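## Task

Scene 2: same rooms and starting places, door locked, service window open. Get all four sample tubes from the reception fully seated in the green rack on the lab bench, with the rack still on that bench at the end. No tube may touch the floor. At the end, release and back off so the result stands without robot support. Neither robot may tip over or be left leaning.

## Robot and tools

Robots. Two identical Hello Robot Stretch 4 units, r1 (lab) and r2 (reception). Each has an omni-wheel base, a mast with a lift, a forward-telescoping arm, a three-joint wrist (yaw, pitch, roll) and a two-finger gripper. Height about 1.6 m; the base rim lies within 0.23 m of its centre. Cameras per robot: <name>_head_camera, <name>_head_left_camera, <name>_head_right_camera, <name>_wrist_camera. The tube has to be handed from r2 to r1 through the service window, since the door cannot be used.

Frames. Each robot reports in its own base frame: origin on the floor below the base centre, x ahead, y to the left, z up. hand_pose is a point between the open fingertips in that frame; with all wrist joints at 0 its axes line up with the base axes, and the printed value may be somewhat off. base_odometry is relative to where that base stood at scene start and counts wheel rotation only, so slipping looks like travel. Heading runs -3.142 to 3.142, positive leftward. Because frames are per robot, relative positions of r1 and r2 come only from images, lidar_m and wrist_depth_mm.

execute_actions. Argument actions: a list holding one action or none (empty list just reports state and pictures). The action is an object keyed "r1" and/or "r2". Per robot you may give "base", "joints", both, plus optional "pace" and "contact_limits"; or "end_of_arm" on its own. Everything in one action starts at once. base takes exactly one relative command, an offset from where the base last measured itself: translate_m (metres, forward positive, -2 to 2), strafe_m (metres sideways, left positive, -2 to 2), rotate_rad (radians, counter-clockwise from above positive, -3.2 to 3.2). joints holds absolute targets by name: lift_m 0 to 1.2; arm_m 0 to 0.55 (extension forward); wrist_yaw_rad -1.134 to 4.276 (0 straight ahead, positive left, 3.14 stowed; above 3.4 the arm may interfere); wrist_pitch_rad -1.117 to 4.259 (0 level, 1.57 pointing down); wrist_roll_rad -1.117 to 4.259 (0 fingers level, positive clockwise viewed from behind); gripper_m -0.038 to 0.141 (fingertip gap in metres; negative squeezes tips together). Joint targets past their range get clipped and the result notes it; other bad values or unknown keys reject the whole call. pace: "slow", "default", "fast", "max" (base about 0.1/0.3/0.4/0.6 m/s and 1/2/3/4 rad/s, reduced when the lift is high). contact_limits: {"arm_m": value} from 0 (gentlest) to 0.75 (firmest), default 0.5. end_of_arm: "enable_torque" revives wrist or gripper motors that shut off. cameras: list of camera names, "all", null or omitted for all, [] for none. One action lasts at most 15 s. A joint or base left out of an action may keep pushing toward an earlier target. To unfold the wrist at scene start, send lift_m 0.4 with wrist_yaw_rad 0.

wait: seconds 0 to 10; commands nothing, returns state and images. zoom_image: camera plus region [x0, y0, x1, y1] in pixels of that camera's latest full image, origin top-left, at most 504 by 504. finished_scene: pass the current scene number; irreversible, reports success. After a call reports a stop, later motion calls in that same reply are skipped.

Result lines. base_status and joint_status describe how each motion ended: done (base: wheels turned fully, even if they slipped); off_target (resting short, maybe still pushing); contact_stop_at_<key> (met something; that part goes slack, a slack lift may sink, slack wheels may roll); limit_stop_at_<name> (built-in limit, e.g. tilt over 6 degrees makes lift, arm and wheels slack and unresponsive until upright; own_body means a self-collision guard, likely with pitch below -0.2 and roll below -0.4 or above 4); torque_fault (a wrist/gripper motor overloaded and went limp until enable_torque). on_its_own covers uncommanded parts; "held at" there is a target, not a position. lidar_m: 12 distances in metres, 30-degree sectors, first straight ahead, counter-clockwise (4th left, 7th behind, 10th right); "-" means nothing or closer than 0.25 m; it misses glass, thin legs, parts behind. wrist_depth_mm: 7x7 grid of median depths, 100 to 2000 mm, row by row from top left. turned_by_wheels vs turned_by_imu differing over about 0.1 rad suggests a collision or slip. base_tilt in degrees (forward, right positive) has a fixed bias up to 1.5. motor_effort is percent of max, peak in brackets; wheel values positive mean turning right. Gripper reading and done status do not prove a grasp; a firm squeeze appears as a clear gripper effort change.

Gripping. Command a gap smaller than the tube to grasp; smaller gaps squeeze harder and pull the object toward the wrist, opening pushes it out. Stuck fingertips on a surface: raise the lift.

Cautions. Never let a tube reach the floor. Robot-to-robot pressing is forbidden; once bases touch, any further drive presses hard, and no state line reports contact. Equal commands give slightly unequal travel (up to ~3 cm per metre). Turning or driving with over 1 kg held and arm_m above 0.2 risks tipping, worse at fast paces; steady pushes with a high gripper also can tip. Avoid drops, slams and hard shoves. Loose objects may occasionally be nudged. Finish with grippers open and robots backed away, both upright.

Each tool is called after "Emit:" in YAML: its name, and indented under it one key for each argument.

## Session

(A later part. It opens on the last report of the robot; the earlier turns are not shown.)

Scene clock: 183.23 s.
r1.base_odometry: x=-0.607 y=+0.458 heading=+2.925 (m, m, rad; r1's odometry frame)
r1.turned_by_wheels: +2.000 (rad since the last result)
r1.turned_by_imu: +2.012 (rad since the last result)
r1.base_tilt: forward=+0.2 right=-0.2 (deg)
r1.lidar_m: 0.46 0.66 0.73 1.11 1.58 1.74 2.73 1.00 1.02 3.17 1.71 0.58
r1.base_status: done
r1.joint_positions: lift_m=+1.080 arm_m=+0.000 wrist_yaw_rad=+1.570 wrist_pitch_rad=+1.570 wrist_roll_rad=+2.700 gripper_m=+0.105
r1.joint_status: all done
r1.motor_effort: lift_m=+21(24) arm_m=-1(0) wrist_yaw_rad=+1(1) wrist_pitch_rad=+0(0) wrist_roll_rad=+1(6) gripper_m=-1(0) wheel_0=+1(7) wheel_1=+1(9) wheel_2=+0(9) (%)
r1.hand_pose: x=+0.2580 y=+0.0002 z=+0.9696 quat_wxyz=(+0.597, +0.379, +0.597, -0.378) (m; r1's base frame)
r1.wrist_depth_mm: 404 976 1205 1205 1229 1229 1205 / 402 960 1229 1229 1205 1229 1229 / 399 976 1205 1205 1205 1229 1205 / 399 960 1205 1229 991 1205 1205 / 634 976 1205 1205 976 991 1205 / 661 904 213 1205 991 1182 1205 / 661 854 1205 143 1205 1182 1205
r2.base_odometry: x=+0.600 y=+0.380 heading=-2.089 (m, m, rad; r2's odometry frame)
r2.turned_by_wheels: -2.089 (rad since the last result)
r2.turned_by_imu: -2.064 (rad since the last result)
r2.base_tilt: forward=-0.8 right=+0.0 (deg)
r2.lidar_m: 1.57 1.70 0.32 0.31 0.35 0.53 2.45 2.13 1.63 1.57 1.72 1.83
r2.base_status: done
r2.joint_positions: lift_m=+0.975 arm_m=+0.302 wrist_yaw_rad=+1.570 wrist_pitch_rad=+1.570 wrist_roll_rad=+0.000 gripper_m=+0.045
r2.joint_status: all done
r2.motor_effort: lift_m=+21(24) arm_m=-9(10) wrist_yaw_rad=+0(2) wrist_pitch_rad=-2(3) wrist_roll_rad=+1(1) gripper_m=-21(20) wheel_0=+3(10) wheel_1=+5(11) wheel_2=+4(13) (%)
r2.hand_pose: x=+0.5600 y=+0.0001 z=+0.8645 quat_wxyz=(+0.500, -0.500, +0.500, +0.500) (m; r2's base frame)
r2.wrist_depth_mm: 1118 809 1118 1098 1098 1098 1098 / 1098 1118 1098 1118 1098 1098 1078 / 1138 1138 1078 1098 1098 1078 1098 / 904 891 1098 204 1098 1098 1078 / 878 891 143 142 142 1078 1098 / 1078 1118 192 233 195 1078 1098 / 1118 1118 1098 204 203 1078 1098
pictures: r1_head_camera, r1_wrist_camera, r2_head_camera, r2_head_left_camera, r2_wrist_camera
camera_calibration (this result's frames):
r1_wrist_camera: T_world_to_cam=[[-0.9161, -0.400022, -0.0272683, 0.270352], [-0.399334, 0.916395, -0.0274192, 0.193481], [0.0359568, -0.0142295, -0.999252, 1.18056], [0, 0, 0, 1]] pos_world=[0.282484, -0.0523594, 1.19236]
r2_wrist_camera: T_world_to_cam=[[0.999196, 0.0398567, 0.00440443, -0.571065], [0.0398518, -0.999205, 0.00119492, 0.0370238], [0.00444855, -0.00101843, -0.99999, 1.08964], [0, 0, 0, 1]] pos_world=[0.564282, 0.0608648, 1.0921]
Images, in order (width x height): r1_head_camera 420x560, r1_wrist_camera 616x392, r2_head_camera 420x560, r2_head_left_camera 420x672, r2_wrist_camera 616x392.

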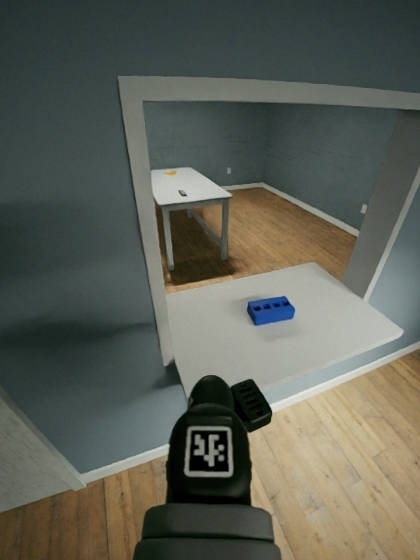

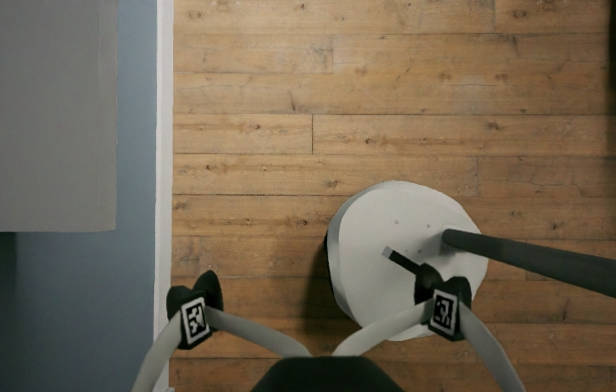

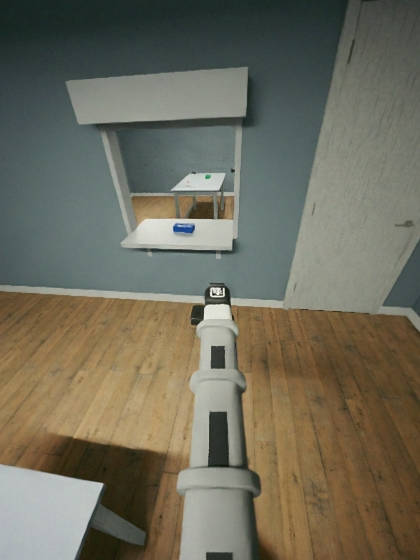

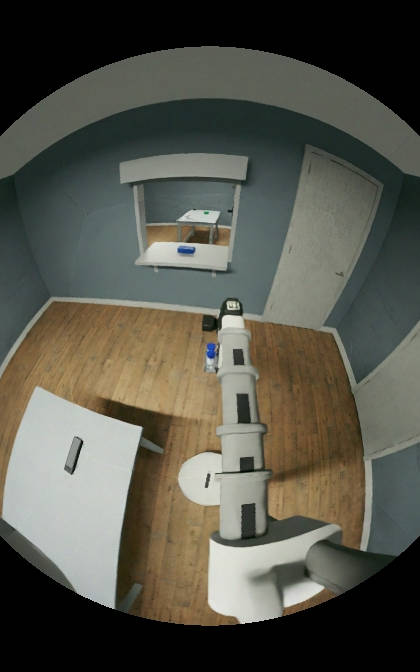

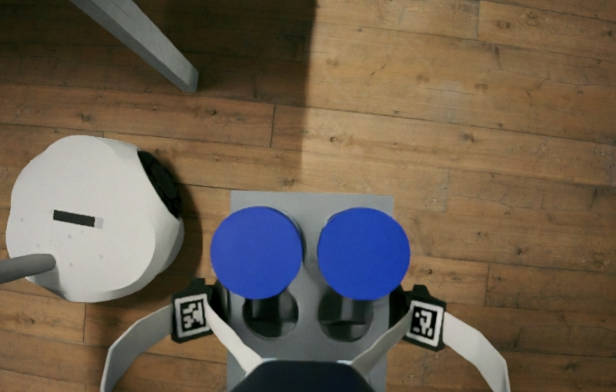

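Emit:
execute_actions:
  actions:
    - {"r1": {"joints": {"lift_m": 1.09, "arm_m": 0.2}, "pace": "default"}, "r2": {"base": {"translate_m": 1.1}, "joints": {"lift_m": 0.987, "arm_m": 0.545, "wrist_yaw_rad": 2.05, "wrist_roll_rad": 0.48}, "pace": "max"}}
  cameras: ["r1_head_camera", "r1_wrist_camera", "r2_head_camera", "r2_wrist_camera"]

Scene clock: 201.40 s.
r1.base_odometry: x=-0.607 y=+0.458 heading=+2.925 (m, m, rad; r1's odometry frame)
r1.turned_by_wheels: +0.000 (rad since the last result)
r1.turned_by_imu: -0.001 (rad since the last result)
r1.base_tilt: forward=+0.2 right=-0.5 (deg)
r1.lidar_m: 0.47 0.66 0.72 1.08 1.56 1.75 2.71 1.02 0.98 3.15 1.69 0.59
r1.base_status: not commanded
r1.joint_positions: lift_m=+1.090 arm_m=+0.199 wrist_yaw_rad=+1.570 wrist_pitch_rad=+1.570 wrist_roll_rad=+2.700 gripper_m=+0.105
r1.joint_status: all done
r1.motor_effort: lift_m=+22(22) arm_m=+7(5) wrist_yaw_rad=+1(0) wrist_pitch_rad=+0(0) wrist_roll_rad=+2(0) gripper_m=+1(1) wheel_0=+1(1) wheel_1=+1(1) wheel_2=+0(0) (%)
r1.hand_pose: x=+0.4570 y=+0.0002 z=+0.9795 quat_wxyz=(+0.597, +0.379, +0.597, -0.378) (m; r1's base frame)
r1.wrist_depth_mm: 410 410 410 1229 1229 1229 1229 / 407 410 407 1229 1229 1229 1229 / 407 410 407 1229 1229 1205 1229 / 407 407 404 1205 1229 1205 1229 / 407 404 404 1229 1182 991 1205 / 404 473 213 1205 991 991 1205 / 387 508 1118 143 1205 991 1205
r2.base_odometry: x=+0.056 y=-0.576 heading=-2.088 (m, m, rad; r2's odometry frame)
r2.turned_by_wheels: +0.000 (rad since the last result)
r2.turned_by_imu: +0.003 (rad since the last result)
r2.base_tilt: forward=-0.8 right=+0.1 (deg)
r2.lidar_m: 0.46 0.55 0.80 2.97 1.16 0.90 1.54 2.30 1.78 1.73 0.88 0.52
r2.base_status: done
r2.joint_positions: lift_m=+0.987 arm_m=+0.543 wrist_yaw_rad=+2.050 wrist_pitch_rad=+1.570 wrist_roll_rad=+0.480 gripper_m=+0.045
r2.joint_status: all done
r2.motor_effort: lift_m=+21(23) arm_m=+9(11) wrist_yaw_rad=+0(5) wrist_pitch_rad=+0(0) wrist_roll_rad=+3(7) gripper_m=-21(22) wheel_0=+2(10) wheel_1=+5(10) wheel_2=-2(16) (%)
r2.hand_pose: x=+0.7918 y=+0.0405 z=+0.8765 quat_wxyz=(+0.500, -0.500, +0.500, +0.500) (m; r2's base frame)
r2.wrist_depth_mm: 303 303 303 300 265 298 296 / 303 303 301 300 298 298 297 / 303 301 301 301 300 297 297 / 303 303 301 205 300 298 296 / 303 303 143 143 142 298 297 / 303 303 191 232 194 297 298 / 303 301 300 204 203 297 297
pictures: r1_head_camera, r1_wrist_camera, r2_head_camera, r2_wrist_camera
camera_calibration (this result's frames):
r1_wrist_camera: T_world_to_cam=[[-0.916123, -0.399969, -0.0272683, 0.452966], [-0.399282, 0.916418, -0.0274192, 0.27321], [0.0359559, -0.0142316, -0.999252, 1.18334], [0, 0, 0, 1]] pos_world=[0.481512, -0.0523608, 1.2023]
r2_wrist_camera: T_world_to_cam=[[0.999183, 0.0402027, 0.00409735, -0.804101], [0.0401976, -0.999191, 0.00131296, 0.0677014], [0.00414682, -0.00114718, -0.999991, 1.10087], [0, 0, 0, 1]] pos_world=[0.796158, 0.101237, 1.10407]
Images, in order (width x height): r1_head_camera 420x560, r1_wrist_camera 616x392, r2_head_camera 420x560, r2_wrist_camera 616x392.

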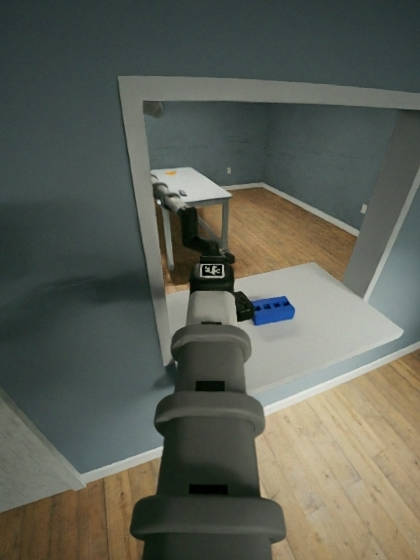

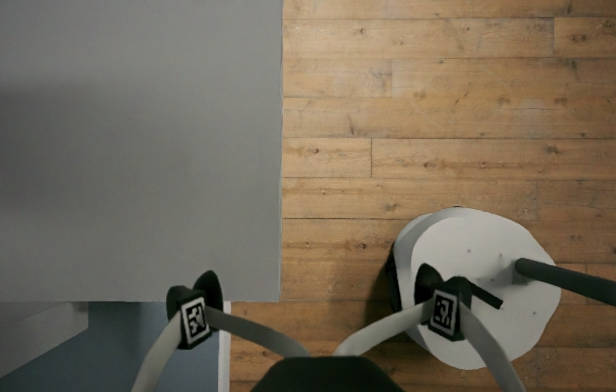

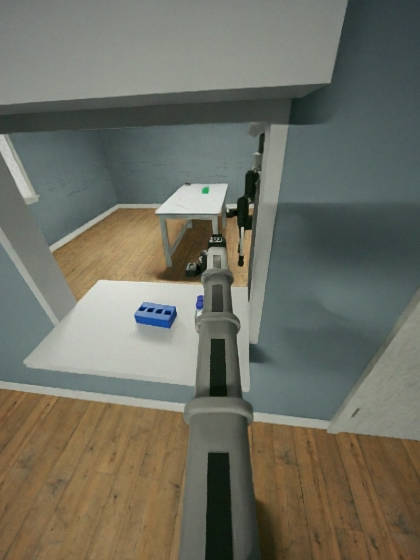

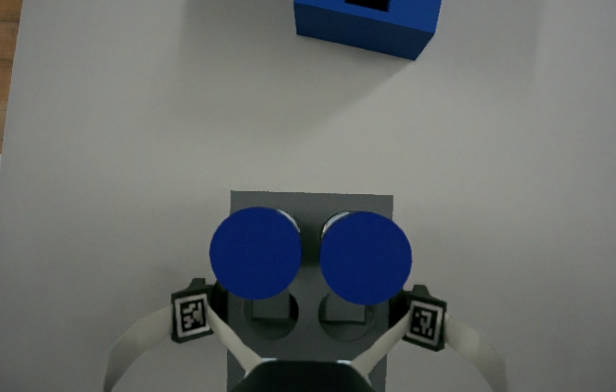

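Emit:
execute_actions:
  actions:
    - {"r1": {"base": {"translate_m": 0.09}, "joints": {"wrist_yaw_rad": 1.97, "wrist_roll_rad": 3.08}, "pace": "max"}, "r2": {"joints": {"lift_m": 0.962, "gripper_m": 0.1}, "pace": "max"}}
  cameras: ["r1_head_camera", "r1_head_left_camera", "r1_wrist_camera", "r2_wrist_camera"]

Scene clock: 207.37 s.
r1.base_odometry: x=-0.695 y=+0.477 heading=+2.925 (m, m, rad; r1's odometry frame)
r1.turned_by_wheels: +0.000 (rad since the last result)
r1.turned_by_imu: +0.000 (rad since the last result)
r1.base_tilt: forward=+0.0 right=-0.3 (deg)
r1.lidar_m: 0.39 0.57 0.63 0.99 1.60 1.79 2.79 1.07 1.10 3.13 0.93 0.44
r1.base_status: done
r1.joint_positions: lift_m=+1.090 arm_m=+0.199 wrist_yaw_rad=+1.970 wrist_pitch_rad=+1.570 wrist_roll_rad=+3.080 gripper_m=+0.105
r1.joint_status: all done
r1.motor_effort: lift_m=+22(22) arm_m=+7(7) wrist_yaw_rad=+2(7) wrist_pitch_rad=+0(0) wrist_roll_rad=+1(2) gripper_m=+0(1) wheel_0=+0(5) wheel_1=+0(7) wheel_2=+1(10) (%)
r1.hand_pose: x=+0.4501 y=+0.0342 z=+0.9795 quat_wxyz=(+0.601, +0.373, +0.601, -0.372) (m; r1's base frame)
r1.wrist_depth_mm: 407 407 407 407 1205 1229 1229 / 324 410 410 404 1229 1229 1205 / 347 407 404 407 1205 1229 1205 / 407 407 404 407 1229 1229 1205 / 404 404 404 407 1025 991 1205 / 359 384 214 1205 1008 991 1205 / 256 332 768 144 1229 1098 1205
r2.base_odometry: x=+0.056 y=-0.576 heading=-2.088 (m, m, rad; r2's odometry frame)
r2.turned_by_wheels: +0.000 (rad since the last result)
r2.turned_by_imu: +0.002 (rad since the last result)
r2.base_tilt: forward=-0.8 right=+0.0 (deg)
r2.lidar_m: 0.48 0.55 0.78 2.98 1.15 0.89 1.51 2.25 1.75 1.72 0.89 0.54
r2.base_status: not commanded
r2.joint_positions: lift_m=+0.962 arm_m=+0.543 wrist_yaw_rad=+2.050 wrist_pitch_rad=+1.570 wrist_roll_rad=+0.480 gripper_m=+0.100
r2.joint_status: all done
r2.motor_effort: lift_m=+17(19) arm_m=+9(9) wrist_yaw_rad=+0(0) wrist_pitch_rad=+1(1) wrist_roll_rad=+2(2) gripper_m=-1(22) wheel_0=+3(3) wheel_1=+5(5) wheel_2=-3(2) (%)
r2.hand_pose: x=+0.7918 y=+0.0405 z=+0.8518 quat_wxyz=(+0.500, -0.500, +0.500, +0.500) (m; r2's base frame)
r2.wrist_depth_mm: 281 278 277 276 262 276 273 / 281 278 278 276 277 274 273 / 279 279 277 274 276 274 274 / 278 279 277 215 276 277 274 / 279 278 155 155 154 273 273 / 279 278 198 245 200 274 273 / 278 279 278 145 274 273 274
pictures: r1_head_camera, r1_head_left_camera, r1_wrist_camera, r2_wrist_camera
camera_calibration (this result's frames):
r1_wrist_camera: T_world_to_cam=[[-0.908113, -0.417859, -0.0269218, 0.456891], [-0.417184, 0.90841, -0.0273666, 0.247587], [0.0358914, -0.0136206, -0.999263, 1.1841], [0, 0, 0, 1]] pos_world=[0.475699, -0.0178663, 1.2023]
r2_wrist_camera: T_world_to_cam=[[0.999183, 0.0402021, 0.00409619, -0.804007], [0.0401971, -0.999191, 0.00131047, 0.0677367], [0.00414556, -0.00114475, -0.999991, 1.07622], [0, 0, 0, 1]] pos_world=[0.796166, 0.101237, 1.07941]
Images, in order (width x height): r1_head_camera 420x560, r1_head_left_camera 420x672, r1_wrist_camera 616x392, r2_wrist_camera 616x392.

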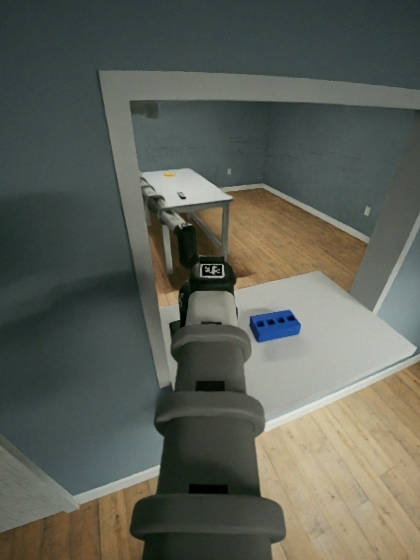

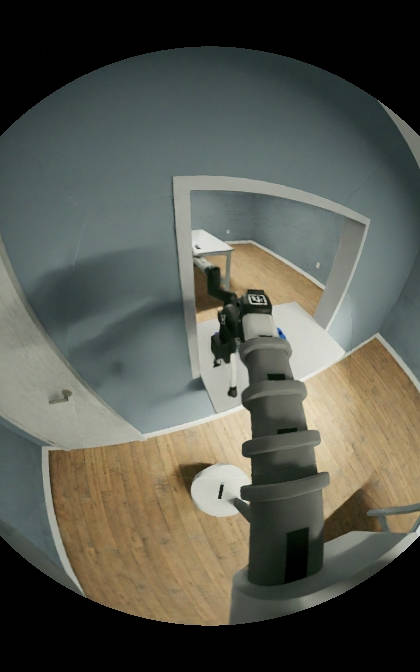

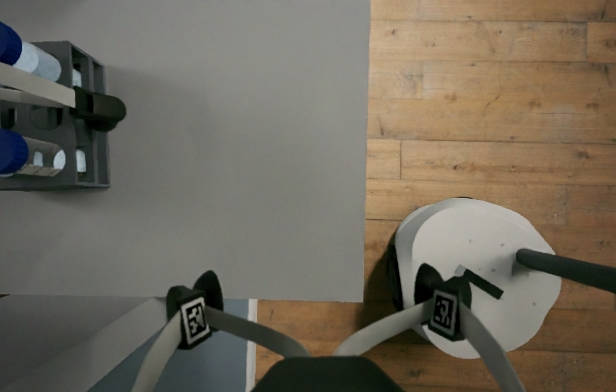

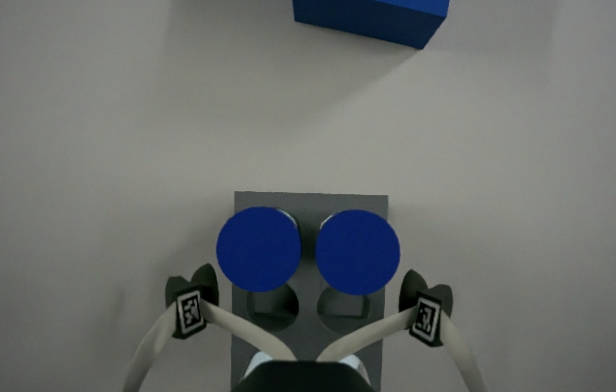

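Emit:
zoom_image:
  camera: "r1_wrist_camera"
  region: [0, 10, 200, 210]

Region (0, 10, 200, 210) of r1_wrist_camera's 616x392 image, scaled by 2.520.

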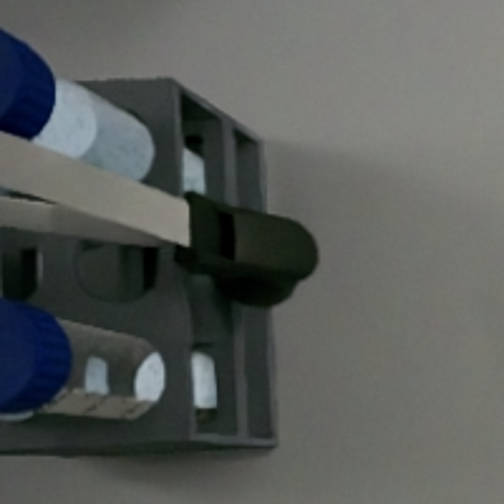

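Emit:
execute_actions:
  actions:
    - {"r1": {"joints": {"arm_m": 0.27, "wrist_yaw_rad": 1.851, "wrist_roll_rad": 2.934}, "pace": "max"}, "r2": {"joints": {"lift_m": 1.062}, "pace": "max"}}
  cameras: ["r1_wrist_camera", "r2_wrist_camera"]

Scene clock: 215.77 s.
r1.base_odometry: x=-0.695 y=+0.477 heading=+2.925 (m, m, rad; r1's odometry frame)
r1.turned_by_wheels: +0.000 (rad since the last result)
r1.turned_by_imu: +0.000 (rad since the last result)
r1.base_tilt: forward=+0.3 right=-0.4 (deg)
r1.lidar_m: 0.38 0.57 0.64 0.99 1.59 1.77 2.79 1.05 1.10 3.14 0.92 0.47
r1.base_status: not commanded
r1.joint_positions: lift_m=+1.090 arm_m=+0.269 wrist_yaw_rad=+1.851 wrist_pitch_rad=+1.570 wrist_roll_rad=+2.934 gripper_m=+0.105
r1.joint_status: all done
r1.motor_effort: lift_m=+22(21) arm_m=+7(7) wrist_yaw_rad=+0(3) wrist_pitch_rad=+1(0) wrist_roll_rad=-2(5) gripper_m=-1(0) wheel_0=+0(0) wheel_1=+0(1) wheel_2=+1(1) (%)
r1.hand_pose: x=+0.5236 y=+0.0245 z=+0.9795 quat_wxyz=(+0.606, +0.365, +0.606, -0.364) (m; r1's base frame)
r1.wrist_depth_mm: 410 410 407 407 407 1229 1229 / 210 377 407 410 404 1229 1229 / 407 262 404 404 404 1205 1205 / 283 345 407 404 404 1205 1229 / 404 407 407 404 404 1008 1229 / 407 404 213 402 402 991 991 / 310 296 466 143 1229 991 1205
r2.base_odometry: x=+0.056 y=-0.576 heading=-2.088 (m, m, rad; r2's odometry frame)
r2.turned_by_wheels: +0.000 (rad since the last result)
r2.turned_by_imu: +0.002 (rad since the last result)
r2.base_tilt: forward=-0.8 right=+0.0 (deg)
r2.lidar_m: 0.47 0.51 0.79 2.96 1.12 0.89 1.55 2.25 1.76 1.71 0.88 0.55
r2.base_status: not commanded
r2.joint_positions: lift_m=+1.062 arm_m=+0.543 wrist_yaw_rad=+2.050 wrist_pitch_rad=+1.570 wrist_roll_rad=+0.480 gripper_m=+0.100
r2.joint_status: all done
r2.motor_effort: lift_m=+19(24) arm_m=+9(9) wrist_yaw_rad=+0(0) wrist_pitch_rad=-1(2) wrist_roll_rad=+3(4) gripper_m=-1(1) wheel_0=+3(3) wheel_1=+6(5) wheel_2=-2(3) (%)
r2.hand_pose: x=+0.7918 y=+0.0405 z=+0.9516 quat_wxyz=(+0.500, -0.500, +0.500, +0.500) (m; r2's base frame)
r2.wrist_depth_mm: 1205 382 379 329 325 375 373 / 1182 379 379 377 375 373 375 / 1042 379 379 375 377 375 375 / 683 379 379 317 375 375 370 / 379 377 377 315 377 377 375 / 379 382 215 315 216 375 373 / 379 377 375 144 375 375 373
pictures: r1_wrist_camera, r2_wrist_camera
camera_calibration (this result's frames):
r1_wrist_camera: T_world_to_cam=[[-0.896467, -0.442283, -0.0270612, 0.514178], [-0.441615, 0.896788, -0.0273381, 0.300107], [0.0363593, -0.0125571, -0.99926, 1.18105], [0, 0, 0, 1]] pos_world=[0.550534, -0.02689, 1.2023]
r2_wrist_camera: T_world_to_cam=[[0.999183, 0.0402026, 0.00409614, -0.804421], [0.0401976, -0.999191, 0.00131037, 0.0676055], [0.0041455, -0.00114464, -0.999991, 1.176], [0, 0, 0, 1]] pos_world=[0.796171, 0.101237, 1.17919]
Images, in order (width x height): r1_wrist_camera 616x392, r2_wrist_camera 616x392.

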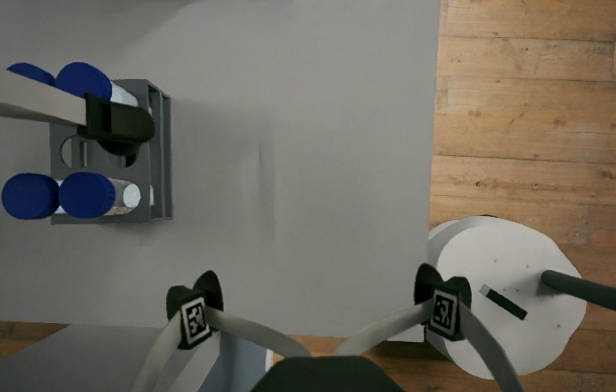

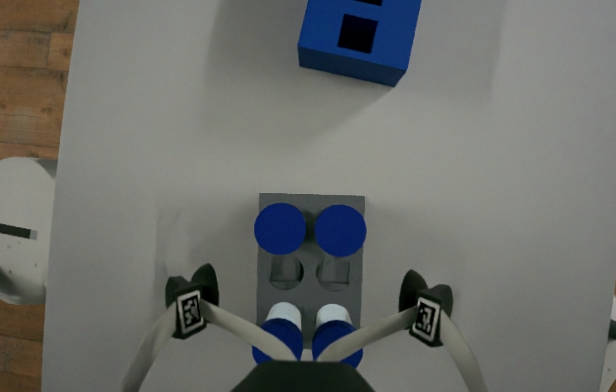

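Emit:
zoom_image:
  camera: "r1_wrist_camera"
  region: [0, 50, 200, 240]

Region (0, 50, 200, 240) of r1_wrist_camera's 616x392 image, scaled by 2.520; it fills the top 479 rows of this view, and the rest is white.

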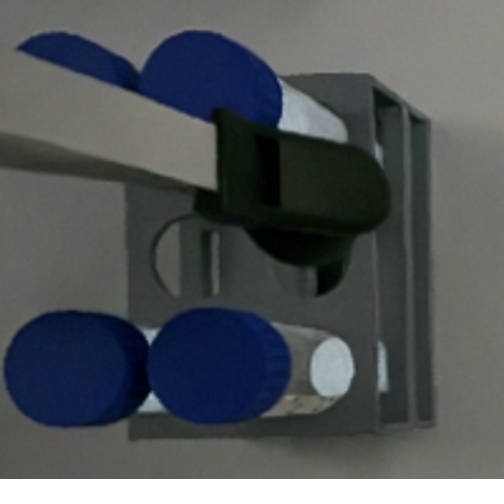

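Emit:
execute_actions:
  actions:
    - {"r1": {"joints": {"arm_m": 0.4876, "lift_m": 1.068, "wrist_yaw_rad": 1.815, "wrist_roll_rad": 2.898, "gripper_m": 0.102}, "pace": "max"}, "r2": {"base": {"translate_m": -0.09}, "joints": {"arm_m": 0.32}, "pace": "max"}}
  cameras: ["r1_wrist_camera", "r2_head_camera"]

Scene clock: 221.40 s.
r1.base_odometry: x=-0.695 y=+0.477 heading=+2.925 (m, m, rad; r1's odometry frame)
r1.turned_by_wheels: +0.000 (rad since the last result)
r1.turned_by_imu: +0.000 (rad since the last result)
r1.base_tilt: forward=+0.3 right=-0.5 (deg)
r1.lidar_m: 0.36 0.56 0.64 0.97 1.60 1.78 2.80 1.08 1.09 3.13 0.94 0.45
r1.base_status: not commanded
r1.joint_positions: lift_m=+1.068 arm_m=+0.486 wrist_yaw_rad=+1.815 wrist_pitch_rad=+1.570 wrist_roll_rad=+2.898 gripper_m=+0.102
r1.joint_status: all done
r1.motor_effort: lift_m=+19(19) arm_m=+7(8) wrist_yaw_rad=-1(4) wrist_pitch_rad=+0(1) wrist_roll_rad=+1(4) gripper_m=+0(2) wheel_0=+0(0) wheel_1=+1(1) wheel_2=+1(1) (%)
r1.hand_pose: x=+0.7420 y=+0.0214 z=+0.9578 quat_wxyz=(+0.606, +0.365, +0.606, -0.364) (m; r1's base frame)
r1.wrist_depth_mm: 1205 387 387 355 334 384 382 / 1205 384 384 384 384 382 382 / 1182 384 384 384 384 382 384 / 976 384 384 322 382 382 382 / 976 382 382 322 382 382 382 / 384 382 202 315 258 379 377 / 382 382 379 143 379 379 379
r2.base_odometry: x=+0.100 y=-0.498 heading=-2.088 (m, m, rad; r2's odometry frame)
r2.turned_by_wheels: +0.000 (rad since the last result)
r2.turned_by_imu: +0.002 (rad since the last result)
r2.base_tilt: forward=-0.9 right=+0.1 (deg)
r2.lidar_m: 0.58 0.62 0.96 2.96 1.03 0.82 1.65 2.25 1.75 1.70 1.00 0.80
r2.base_status: done
r2.joint_positions: lift_m=+1.062 arm_m=+0.322 wrist_yaw_rad=+2.050 wrist_pitch_rad=+1.570 wrist_roll_rad=+0.480 gripper_m=+0.100
r2.joint_status: all done
r2.motor_effort: lift_m=+20(20) arm_m=-8(11) wrist_yaw_rad=+0(0) wrist_pitch_rad=+1(1) wrist_roll_rad=+2(2) gripper_m=-1(2) wheel_0=-3(9) wheel_1=-4(9) wheel_2=+5(16) (%)
r2.hand_pose: x=+0.5699 y=+0.0405 z=+0.9516 quat_wxyz=(+0.500, -0.500, +0.500, +0.500) (m; r2's base frame)
r2.wrist_depth_mm: 1205 1205 1229 1205 375 377 373 / 1205 1205 1205 1182 377 377 373 / 1229 1205 1182 1160 379 379 375 / 991 976 1205 1205 375 375 375 / 991 991 1205 1160 373 375 375 / 1205 1025 214 1182 218 373 375 / 1229 1205 1205 144 375 377 373
pictures: r1_wrist_camera, r2_head_camera
camera_calibration (this result's frames):
r1_wrist_camera: T_world_to_cam=[[-0.896461, -0.442293, -0.0270965, 0.708069], [-0.441625, 0.896783, -0.0273378, 0.398694], [0.036391, -0.0125407, -0.999259, 1.15132], [0, 0, 0, 1]] pos_world=[0.768932, -0.02993, 1.18055]
Images, in order (width x height): r1_wrist_camera 616x392, r2_head_camera 420x560.

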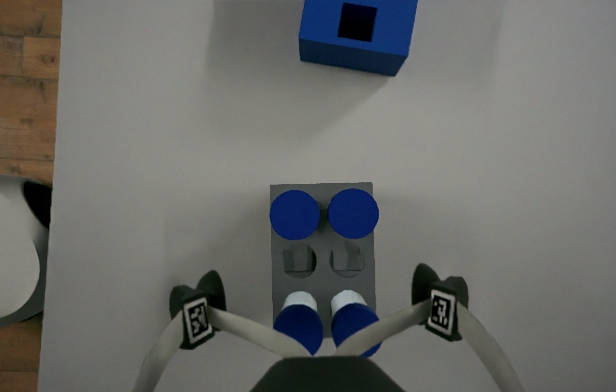

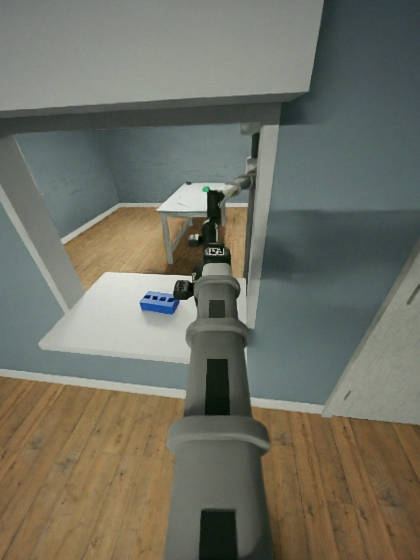

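Emit:
zoom_image:
  camera: "r1_wrist_camera"
  region: [160, 170, 480, 370]

Emit:
zoom_image:
  camera: "r1_wrist_camera"
  region: [255, 170, 395, 350]

Region (160, 170, 480, 370) of r1_wrist_camera's 616x392 image, scaled by 1.575; it fills the top 315 rows of this view, and the rest is white.

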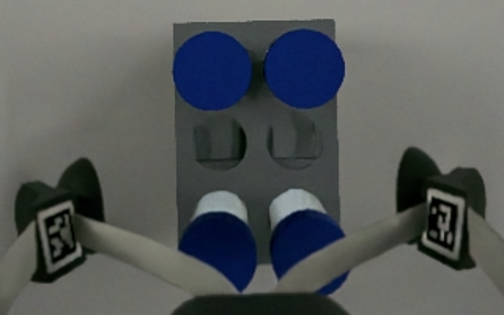

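Region (255, 170, 395, 350) of r1_wrist_camera's 616x392 image, scaled by 2.800.

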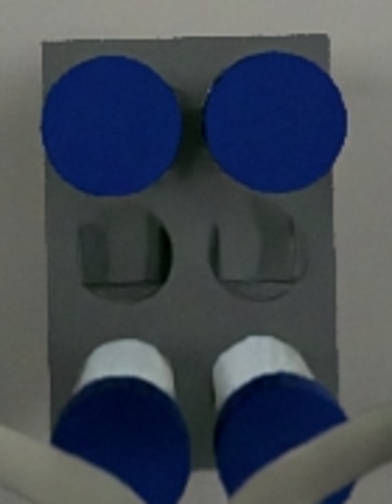

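Emit:
execute_actions:
  actions:
    - {"r1": {"joints": {"arm_m": 0.482, "lift_m": 0.96, "wrist_yaw_rad": 1.727, "wrist_roll_rad": 2.81, "gripper_m": 0.094}, "pace": "max"}}
  cameras: ["r1_wrist_camera"]

Scene clock: 227.30 s.
r1.base_odometry: x=-0.695 y=+0.477 heading=+2.925 (m, m, rad; r1's odometry frame)
r1.turned_by_wheels: +0.000 (rad since the last result)
r1.turned_by_imu: +0.000 (rad since the last result)
r1.base_tilt: forward=+0.5 right=-0.3 (deg)
r1.lidar_m: 0.37 0.57 0.63 0.97 1.61 1.80 2.80 1.06 1.10 3.12 0.91 0.46
r1.base_status: not commanded
r1.joint_positions: lift_m=+0.960 arm_m=+0.483 wrist_yaw_rad=+1.727 wrist_pitch_rad=+1.570 wrist_roll_rad=+2.810 gripper_m=+0.094
r1.joint_status: all done
r1.motor_effort: lift_m=+18(17) arm_m=-7(6) wrist_yaw_rad=-1(5) wrist_pitch_rad=+0(1) wrist_roll_rad=+0(6) gripper_m=+1(0) wheel_0=+0(0) wheel_1=+0(1) wheel_2=+1(1) (%)
r1.hand_pose: x=+0.7405 y=+0.0139 z=+0.8498 quat_wxyz=(+0.606, +0.365, +0.606, -0.364) (m; r1's base frame)
r1.wrist_depth_mm: 277 277 276 276 274 274 274 / 277 276 274 274 276 273 273 / 276 274 274 273 273 273 273 / 274 274 274 213 273 273 272 / 274 273 273 151 151 273 271 / 273 273 201 241 212 272 271 / 272 272 273 143 271 270 270
r2.base_odometry: x=+0.100 y=-0.498 heading=-2.088 (m, m, rad; r2's odometry frame)
r2.turned_by_wheels: +0.000 (rad since the last result)
r2.turned_by_imu: +0.002 (rad since the last result)
r2.base_tilt: forward=-0.7 right=+0.0 (deg)
r2.lidar_m: 0.54 0.63 0.96 2.98 1.04 0.83 1.64 2.24 1.73 1.70 0.97 0.80
r2.base_status: not commanded
r2.joint_positions: lift_m=+1.062 arm_m=+0.322 wrist_yaw_rad=+2.050 wrist_pitch_rad=+1.570 wrist_roll_rad=+0.480 gripper_m=+0.100
r2.joint_status: not commanded
r2.motor_effort: lift_m=+19(19) arm_m=-8(9) wrist_yaw_rad=+1(0) wrist_pitch_rad=+0(0) wrist_roll_rad=+2(3) gripper_m=+0(0) wheel_0=-3(3) wheel_1=-4(4) wheel_2=+5(5) (%)
r2.hand_pose: x=+0.5699 y=+0.0405 z=+0.9516 quat_wxyz=(+0.500, -0.500, +0.500, +0.500) (m; r2's base frame)
r2.wrist_depth_mm: 1205 1229 1182 1182 375 373 375 / 1205 1205 1229 1205 375 377 373 / 1229 1205 1205 1182 375 375 375 / 976 976 1205 1182 375 375 373 / 1008 960 1229 1182 377 377 373 / 1182 1042 213 1182 218 373 375 / 1205 1182 1205 145 377 375 375
pictures: r1_wrist_camera
camera_calibration (this result's frames):
r1_wrist_camera: T_world_to_cam=[[-0.896454, -0.442303, -0.027179, 0.700516], [-0.441633, 0.896778, -0.0273572, 0.401842], [0.0364737, -0.0125213, -0.999256, 1.04331], [0, 0, 0, 1]] pos_world=[0.767393, -0.0374594, 1.07257]
Images, in order (width x height): r1_wrist_camera 616x392.

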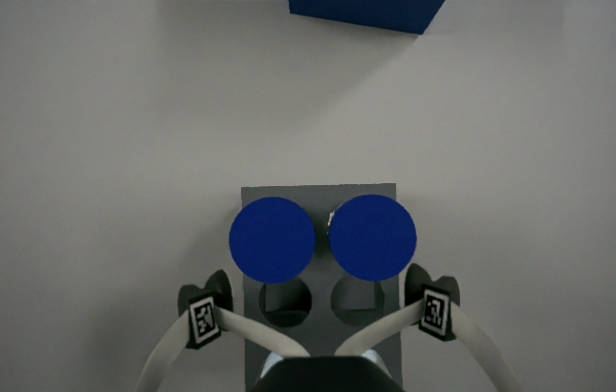

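Emit:
execute_actions:
  actions:
    - {"r1": {"joints": {"gripper_m": 0.055}, "pace": "max"}}
  cameras: ["r1_wrist_camera", "r1_head_right_camera"]

Scene clock: 235.00 s.
r1.base_odometry: x=-0.695 y=+0.477 heading=+2.925 (m, m, rad; r1's odometry frame)
r1.turned_by_wheels: +0.000 (rad since the last result)
r1.turned_by_imu: +0.000 (rad since the last result)
r1.base_tilt: forward=+0.4 right=-0.4 (deg)
r1.lidar_m: 0.38 0.57 0.65 0.97 1.59 1.79 2.78 1.06 1.10 3.11 0.94 0.46
r1.base_status: not commanded
r1.joint_positions: lift_m=+0.960 arm_m=+0.483 wrist_yaw_rad=+1.727 wrist_pitch_rad=+1.570 wrist_roll_rad=+2.810 gripper_m=+0.055
r1.joint_status: all done
r1.motor_effort: lift_m=+19(18) arm_m=-7(7) wrist_yaw_rad=-1(1) wrist_pitch_rad=+0(0) wrist_roll_rad=-2(1) gripper_m=-14(14) wheel_0=+0(0) wheel_1=+0(1) wheel_2=+1(0) (%)
r1.hand_pose: x=+0.7405 y=+0.0139 z=+0.8498 quat_wxyz=(+0.606, +0.365, +0.606, -0.364) (m; r1's base frame)
r1.wrist_depth_mm: 274 276 274 274 273 273 273 / 276 273 274 273 273 273 273 / 274 274 273 273 273 273 272 / 273 273 272 205 272 272 272 / 273 272 273 143 142 271 272 / 272 272 203 233 202 271 271 / 272 272 271 202 270 270 271
r2.base_odometry: x=+0.100 y=-0.498 heading=-2.088 (m, m, rad; r2's odometry frame)
r2.turned_by_wheels: +0.000 (rad since the last result)
r2.turned_by_imu: +0.002 (rad since the last result)
r2.base_tilt: forward=-0.8 right=+0.1 (deg)
r2.lidar_m: 0.56 0.61 0.97 2.98 1.04 0.84 1.65 2.22 1.72 1.70 0.98 0.78
r2.base_status: not commanded
r2.joint_positions: lift_m=+1.062 arm_m=+0.322 wrist_yaw_rad=+2.050 wrist_pitch_rad=+1.570 wrist_roll_rad=+0.480 gripper_m=+0.100
r2.joint_status: not commanded
r2.motor_effort: lift_m=+19(19) arm_m=-8(9) wrist_yaw_rad=-1(1) wrist_pitch_rad=+0(2) wrist_roll_rad=+2(0) gripper_m=-1(2) wheel_0=-3(3) wheel_1=-4(4) wheel_2=+5(5) (%)
r2.hand_pose: x=+0.5699 y=+0.0405 z=+0.9516 quat_wxyz=(+0.500, -0.500, +0.500, +0.500) (m; r2's base frame)
r2.wrist_depth_mm: 1205 1205 1205 1205 377 373 375 / 1182 1182 1182 1205 375 375 373 / 1182 1205 1182 1182 375 375 373 / 991 976 1229 1182 377 375 373 / 991 960 1160 1182 377 375 373 / 1182 1042 215 1205 216 373 370 / 1205 1182 1182 144 375 375 375
pictures: r1_head_right_camera, r1_wrist_camera
camera_calibration (this result's frames):
r1_wrist_camera: T_world_to_cam=[[-0.896453, -0.442304, -0.027179, 0.700511], [-0.441635, 0.896778, -0.0273572, 0.401842], [0.0364738, -0.0125213, -0.999256, 1.04331], [0, 0, 0, 1]] pos_world=[0.767389, -0.0374605, 1.07257]
Images, in order (width x height): r1_head_right_camera 420x672, r1_wrist_camera 616x392.

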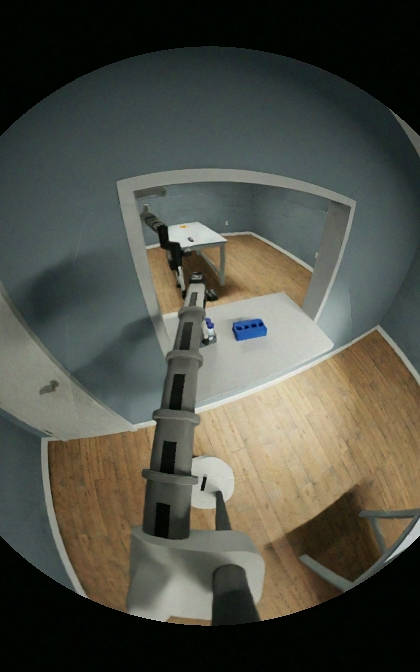

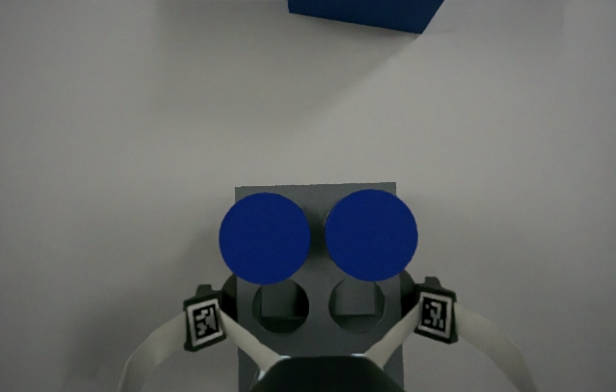

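Emit:
execute_actions:
  actions:
    - {"r1": {"base": {"translate_m": -0.17}, "joints": {"arm_m": 0.18, "lift_m": 0.975, "gripper_m": 0.044}, "pace": "max"}, "r2": {"joints": {"arm_m": 0.08}, "pace": "max"}}
  cameras: ["r1_wrist_camera", "r1_head_right_camera"]

Scene clock: 255.07 s.
r1.base_odometry: x=-0.529 y=+0.440 heading=+2.925 (m, m, rad; r1's odometry frame)
r1.turned_by_wheels: +0.000 (rad since the last result)
r1.turned_by_imu: +0.000 (rad since the last result)
r1.base_tilt: forward=+0.4 right=-0.2 (deg)
r1.lidar_m: 0.55 0.73 0.80 1.24 1.53 1.73 2.68 1.10 0.95 3.17 1.90 0.70
r1.base_status: done
r1.joint_positions: lift_m=+0.975 arm_m=+0.181 wrist_yaw_rad=+1.727 wrist_pitch_rad=+1.570 wrist_roll_rad=+2.810 gripper_m=+0.044
r1.joint_status: all done
r1.motor_effort: lift_m=+22(25) arm_m=-7(9) wrist_yaw_rad=+0(1) wrist_pitch_rad=+0(0) wrist_roll_rad=+0(3) gripper_m=-18(16) wheel_0=+1(5) wheel_1=+0(6) wheel_2=-1(11) (%)
r1.hand_pose: x=+0.4384 y=+0.0139 z=+0.8645 quat_wxyz=(+0.606, +0.365, +0.606, -0.364) (m; r1's base frame)
r1.wrist_depth_mm: 293 291 1098 1098 1118 1118 1098 / 293 290 1118 1098 1098 1098 1098 / 291 291 1118 1098 1098 1098 1098 / 290 289 1098 201 201 1118 1098 / 290 290 139 139 139 878 1098 / 521 732 199 231 201 878 878 / 530 661 1098 198 535 878 1098
r2.base_odometry: x=+0.100 y=-0.498 heading=-2.088 (m, m, rad; r2's odometry frame)
r2.turned_by_wheels: +0.000 (rad since the last result)
r2.turned_by_imu: +0.002 (rad since the last result)
r2.base_tilt: forward=-0.8 right=+0.1 (deg)
r2.lidar_m: 0.58 0.66 0.97 2.98 1.03 0.83 1.65 2.25 1.73 1.70 1.03 0.79
r2.base_status: not commanded
r2.joint_positions: lift_m=+1.062 arm_m=+0.082 wrist_yaw_rad=+2.050 wrist_pitch_rad=+1.570 wrist_roll_rad=+0.480 gripper_m=+0.100
r2.joint_status: all done
r2.motor_effort: lift_m=+19(19) arm_m=-9(9) wrist_yaw_rad=-2(1) wrist_pitch_rad=-1(1) wrist_roll_rad=+1(2) gripper_m=-1(1) wheel_0=-3(3) wheel_1=-4(5) wheel_2=+5(5) (%)
r2.hand_pose: x=+0.3300 y=+0.0405 z=+0.9516 quat_wxyz=(+0.500, -0.500, +0.500, +0.500) (m; r2's base frame)
r2.wrist_depth_mm: 1229 1205 1205 1182 1182 1182 866 / 1205 1205 1182 1205 1182 1160 831 / 1205 1205 1182 1205 1182 1160 820 / 1182 991 976 1205 1182 1138 798 / 1205 991 991 1182 1182 1098 778 / 661 960 214 1182 217 1008 778 / 1205 1205 1205 145 1205 904 574
pictures: r1_head_right_camera, r1_wrist_camera
camera_calibration (this result's frames):
r1_wrist_camera: T_world_to_cam=[[-0.896455, -0.442301, -0.0271764, 0.43015], [-0.441631, 0.896779, -0.027366, 0.268877], [0.0364753, -0.0125305, -0.999256, 1.06901], [0, 0, 0, 1]] pos_world=[0.465362, -0.0374723, 1.08727]
Images, in order (width x height): r1_head_right_camera 420x672, r1_wrist_camera 616x392.

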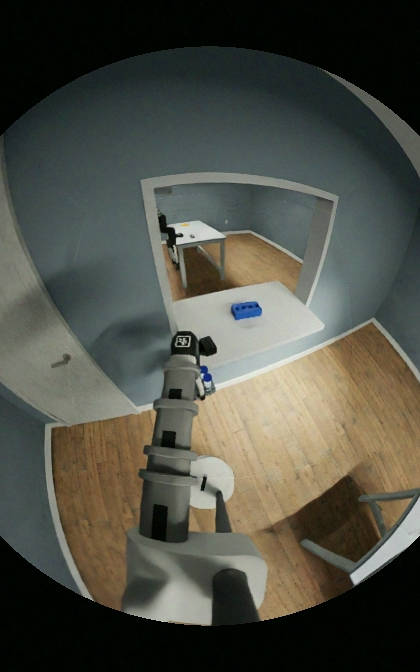

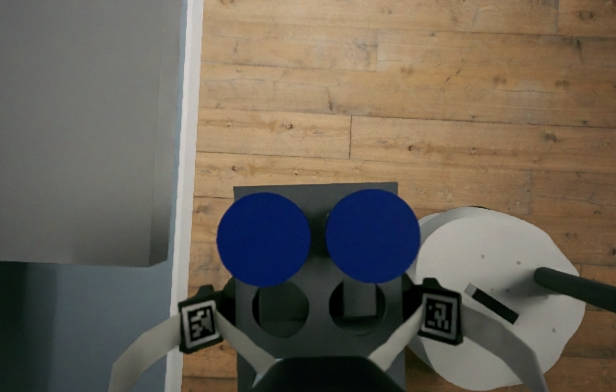

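Emit:
execute_actions:
  actions:
    - {"r1": {"base": {"rotate_rad": -1.196}, "joints": {"arm_m": 0.12, "lift_m": 0.54, "wrist_yaw_rad": 1.57, "wrist_roll_rad": 3.103}, "pace": "max"}, "r2": {"base": {"translate_m": -0.15}, "joints": {"arm_m": 0.0}, "pace": "max"}}
  cameras: ["r1_wrist_camera", "r1_head_right_camera", "r1_head_camera"]

Scene clock: 260.63 s.
r1.base_odometry: x=-0.529 y=+0.440 heading=+1.729 (m, m, rad; r1's odometry frame)
r1.turned_by_wheels: -1.196 (rad since the last result)
r1.turned_by_imu: -1.203 (rad since the last result)
r1.base_tilt: forward=+0.3 right=-0.3 (deg)
r1.lidar_m: 2.82 0.75 0.55 0.57 0.76 1.04 1.54 1.63 2.24 1.70 0.96 1.22
r1.base_status: done
r1.joint_positions: lift_m=+0.540 arm_m=+0.121 wrist_yaw_rad=+1.570 wrist_pitch_rad=+1.570 wrist_roll_rad=+3.103 gripper_m=+0.044
r1.joint_status: all done
r1.motor_effort: lift_m=+20(20) arm_m=-7(7) wrist_yaw_rad=+0(8) wrist_pitch_rad=-1(3) wrist_roll_rad=+1(7) gripper_m=-15(18) wheel_0=+1(6) wheel_1=+2(5) wheel_2=+0(6) (%)
r1.hand_pose: x=+0.3796 y=+0.0001 z=+0.4297 quat_wxyz=(+0.509, +0.491, +0.510, -0.490) (m; r1's base frame)
r1.wrist_depth_mm: 668 668 661 668 661 668 661 / 661 661 668 661 661 661 661 / 661 661 661 661 661 488 445 / 661 654 661 202 201 442 436 / 661 661 139 139 139 445 439 / 654 654 200 230 201 439 439 / 654 654 654 198 424 654 436
r2.base_odometry: x=+0.174 y=-0.367 heading=-2.089 (m, m, rad; r2's odometry frame)
r2.turned_by_wheels: +0.000 (rad since the last result)
r2.turned_by_imu: +0.002 (rad since the last result)
r2.base_tilt: forward=-0.8 right=+0.1 (deg)
r2.lidar_m: 0.72 0.80 1.50 3.00 0.81 0.69 1.86 2.24 1.70 1.69 1.21 0.94
r2.base_status: done
r2.joint_positions: lift_m=+1.062 arm_m=+0.003 wrist_yaw_rad=+2.050 wrist_pitch_rad=+1.570 wrist_roll_rad=+0.480 gripper_m=+0.100
r2.joint_status: all done
joint sent to its limit — the command would take r2.arm_m past its lower limit, so that joint was sent only as far as its limit.
r2.motor_effort: lift_m=+19(19) arm_m=-9(9) wrist_yaw_rad=-1(0) wrist_pitch_rad=-1(2) wrist_roll_rad=+1(2) gripper_m=-1(2) wheel_0=-4(10) wheel_1=-4(10) wheel_2=+4(16) (%)
r2.hand_pose: x=+0.2516 y=+0.0405 z=+0.9516 quat_wxyz=(+0.500, -0.500, +0.500, +0.500) (m; r2's base frame)
r2.wrist_depth_mm: 1205 1182 1205 1160 1160 1205 1182 / 1229 1205 1205 1182 1160 1205 1160 / 1205 1205 1205 1182 1160 1205 1118 / 1229 1182 976 1182 1182 1160 1138 / 1205 1182 976 1160 1229 1205 1098 / 1205 668 214 1182 216 1182 1078 / 455 1182 1182 144 1182 1182 1042
pictures: r1_head_camera, r1_head_right_camera, r1_wrist_camera
camera_calibration (this result's frames):
r1_wrist_camera: T_world_to_cam=[[-0.999601, -0.00864787, -0.0268976, 0.398465], [-0.00790244, 0.999585, -0.0276975, 0.0788534], [0.027126, -0.0274738, -0.999254, 0.64002], [0, 0, 0, 1]] pos_world=[0.381568, -0.057791, 0.652444]
Images, in order (width x height): r1_head_camera 420x560, r1_head_right_camera 420x672, r1_wrist_camera 616x392.

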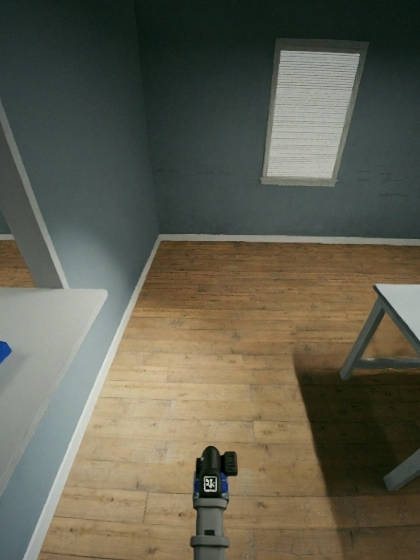

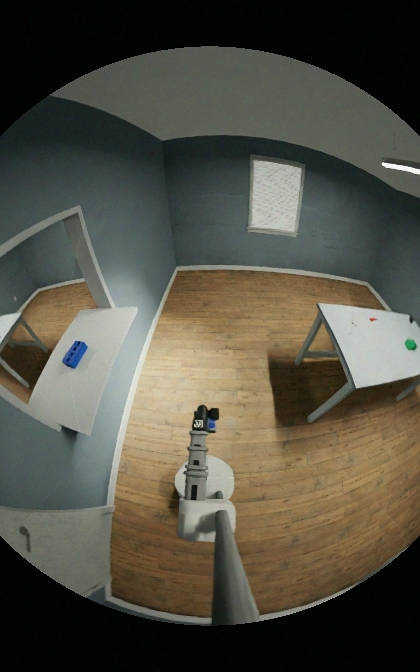

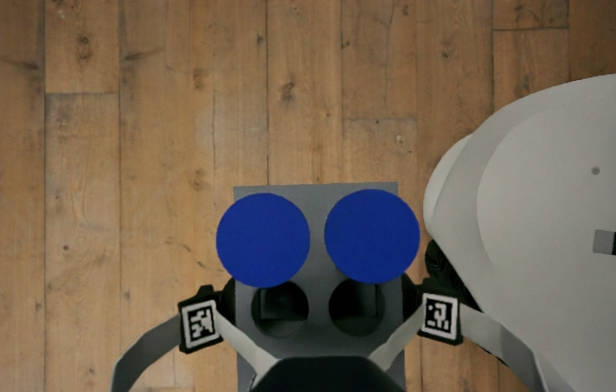

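Emit:
zoom_image:
  camera: "r1_head_camera"
  region: [300, 270, 420, 500]

Emit:
zoom_image:
  camera: "r1_head_camera"
  region: [140, 215, 420, 265]

Emit:
zoom_image:
  camera: "r1_head_right_camera"
  region: [290, 290, 420, 430]

Region (300, 270, 420, 500) of r1_head_camera's 420x560 image, scaled by 2.191, with more detail than that image has; it fills the left 263 columns of this view, and the rest is white.

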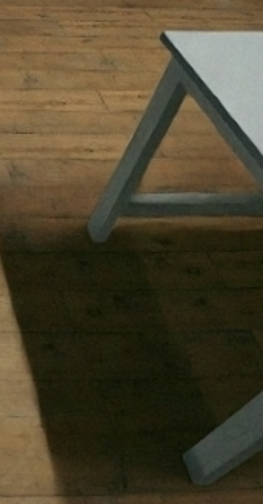

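Region (140, 215, 420, 265) of r1_head_camera's 420x560 image, scaled by 1.800, with more detail than that image has; it fills the top 90 rows of this view, and the rest is white.

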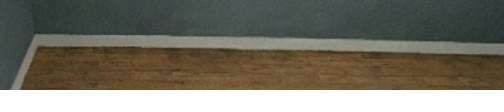

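Region (290, 290, 420, 430) of r1_head_right_camera's 420x672 image, scaled by 3.600, with more detail than that image has; it fills the left 468 columns of this view, and the rest is white.

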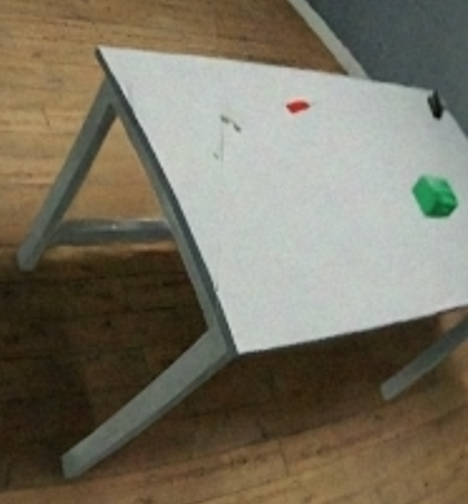

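Emit:
execute_actions:
  actions:
    - {"r1": {"base": {"strafe_m": -1.79}, "joints": {"arm_m": 0.298, "lift_m": 0.95}, "pace": "max"}, "r2": {"base": {"translate_m": -0.2}, "joints": {"lift_m": 0.6}, "pace": "default"}}
  cameras: ["r1_wrist_camera", "r1_head_right_camera", "r1_head_left_camera", "r1_head_camera"]

Scene clock: 279.23 s.
r1.base_odometry: x=+1.239 y=+0.723 heading=+1.730 (m, m, rad; r1's odometry frame)
r1.turned_by_wheels: +0.000 (rad since the last result)
r1.turned_by_imu: -0.003 (rad since the last result)
r1.base_tilt: forward=+0.5 right=-0.4 (deg)
r1.lidar_m: 0.37 0.44 0.60 2.29 2.24 1.64 1.56 1.64 1.84 1.75 0.59 0.42
r1.base_status: done
r1.joint_positions: lift_m=+0.950 arm_m=+0.297 wrist_yaw_rad=+1.570 wrist_pitch_rad=+1.570 wrist_roll_rad=+3.103 gripper_m=+0.044
r1.joint_status: all done
r1.motor_effort: lift_m=+23(26) arm_m=+7(7) wrist_yaw_rad=+0(1) wrist_pitch_rad=+0(1) wrist_roll_rad=+2(0) gripper_m=-15(16) wheel_0=+1(11) wheel_1=+2(12) wheel_2=+1(0) (%)
r1.hand_pose: x=+0.5551 y=+0.0002 z=+0.8395 quat_wxyz=(+0.509, +0.491, +0.510, -0.490) (m; r1's base frame)
r1.wrist_depth_mm: 304 303 303 303 303 303 1078 / 303 301 301 301 301 303 1060 / 301 301 301 300 300 301 866 / 242 271 300 202 201 300 854 / 240 270 140 139 139 300 842 / 239 270 200 234 201 298 854 / 268 239 298 198 247 296 1060
r2.base_odometry: x=+0.273 y=-0.194 heading=-2.089 (m, m, rad; r2's odometry frame)
r2.turned_by_wheels: +0.000 (rad since the last result)
r2.turned_by_imu: +0.003 (rad since the last result)
r2.base_tilt: forward=-0.8 right=+0.0 (deg)
r2.lidar_m: 0.92 1.01 1.84 3.01 0.56 0.52 1.83 2.22 1.71 1.66 1.48 1.15
r2.base_status: done
r2.joint_positions: lift_m=+0.600 arm_m=+0.003 wrist_yaw_rad=+2.050 wrist_pitch_rad=+1.570 wrist_roll_rad=+0.480 gripper_m=+0.100
r2.joint_status: all done
r2.motor_effort: lift_m=+14(19) arm_m=-9(9) wrist_yaw_rad=-1(2) wrist_pitch_rad=+0(1) wrist_roll_rad=+2(2) gripper_m=+1(0) wheel_0=-4(8) wheel_1=-5(8) wheel_2=+6(15) (%)
r2.hand_pose: x=+0.2516 y=+0.0405 z=+0.4900 quat_wxyz=(+0.500, -0.500, +0.500, +0.500) (m; r2's base frame)
r2.wrist_depth_mm: 732 732 723 723 715 715 715 / 723 732 723 715 723 715 715 / 723 504 723 707 723 715 723 / 508 508 504 715 715 707 715 / 512 504 508 723 723 723 715 / 508 504 216 723 216 715 715 / 452 504 500 144 707 707 715
pictures: r1_head_camera, r1_head_left_camera, r1_head_right_camera, r1_wrist_camera
camera_calibration (this result's frames):
r1_wrist_camera: T_world_to_cam=[[-0.999601, -0.00859208, -0.0268999, 0.5849], [-0.00785322, 0.999592, -0.0274533, 0.091287], [0.0271248, -0.0272311, -0.999261, 1.0448], [0, 0, 0, 1]] pos_world=[0.557043, -0.0577731, 1.06227]
Images, in order (width x height): r1_head_camera 420x560, r1_head_left_camera 420x672, r1_head_right_camera 420x672, r1_wrist_camera 616x392.

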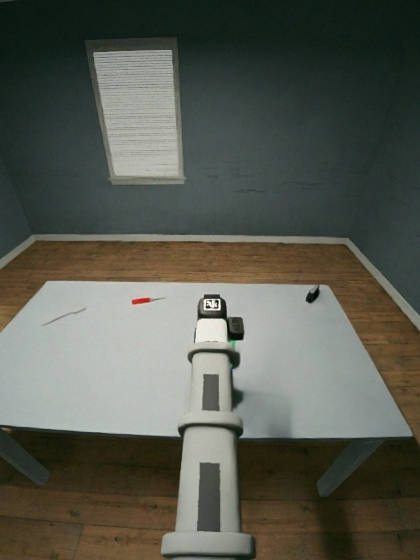

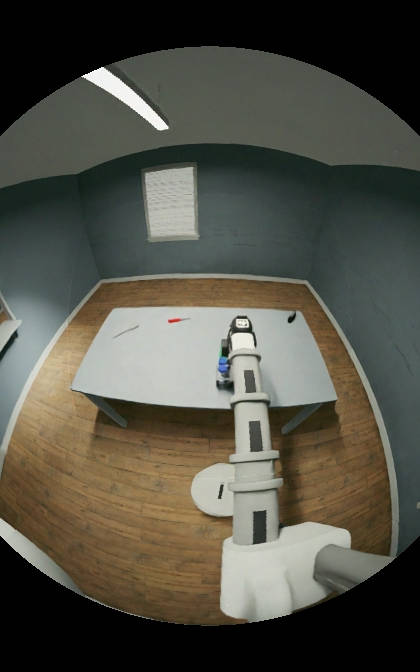

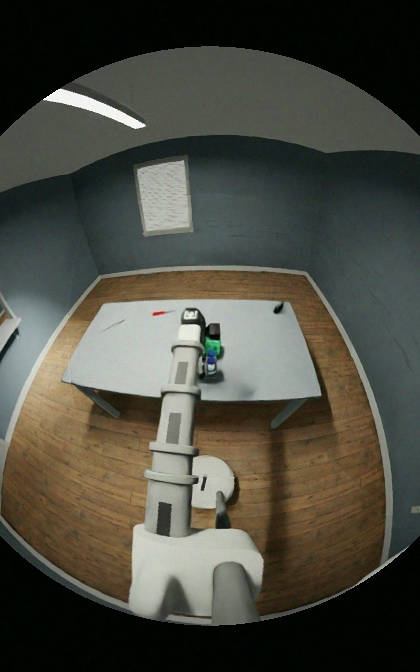

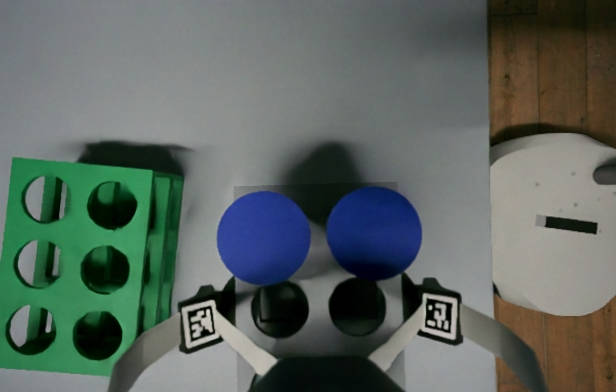

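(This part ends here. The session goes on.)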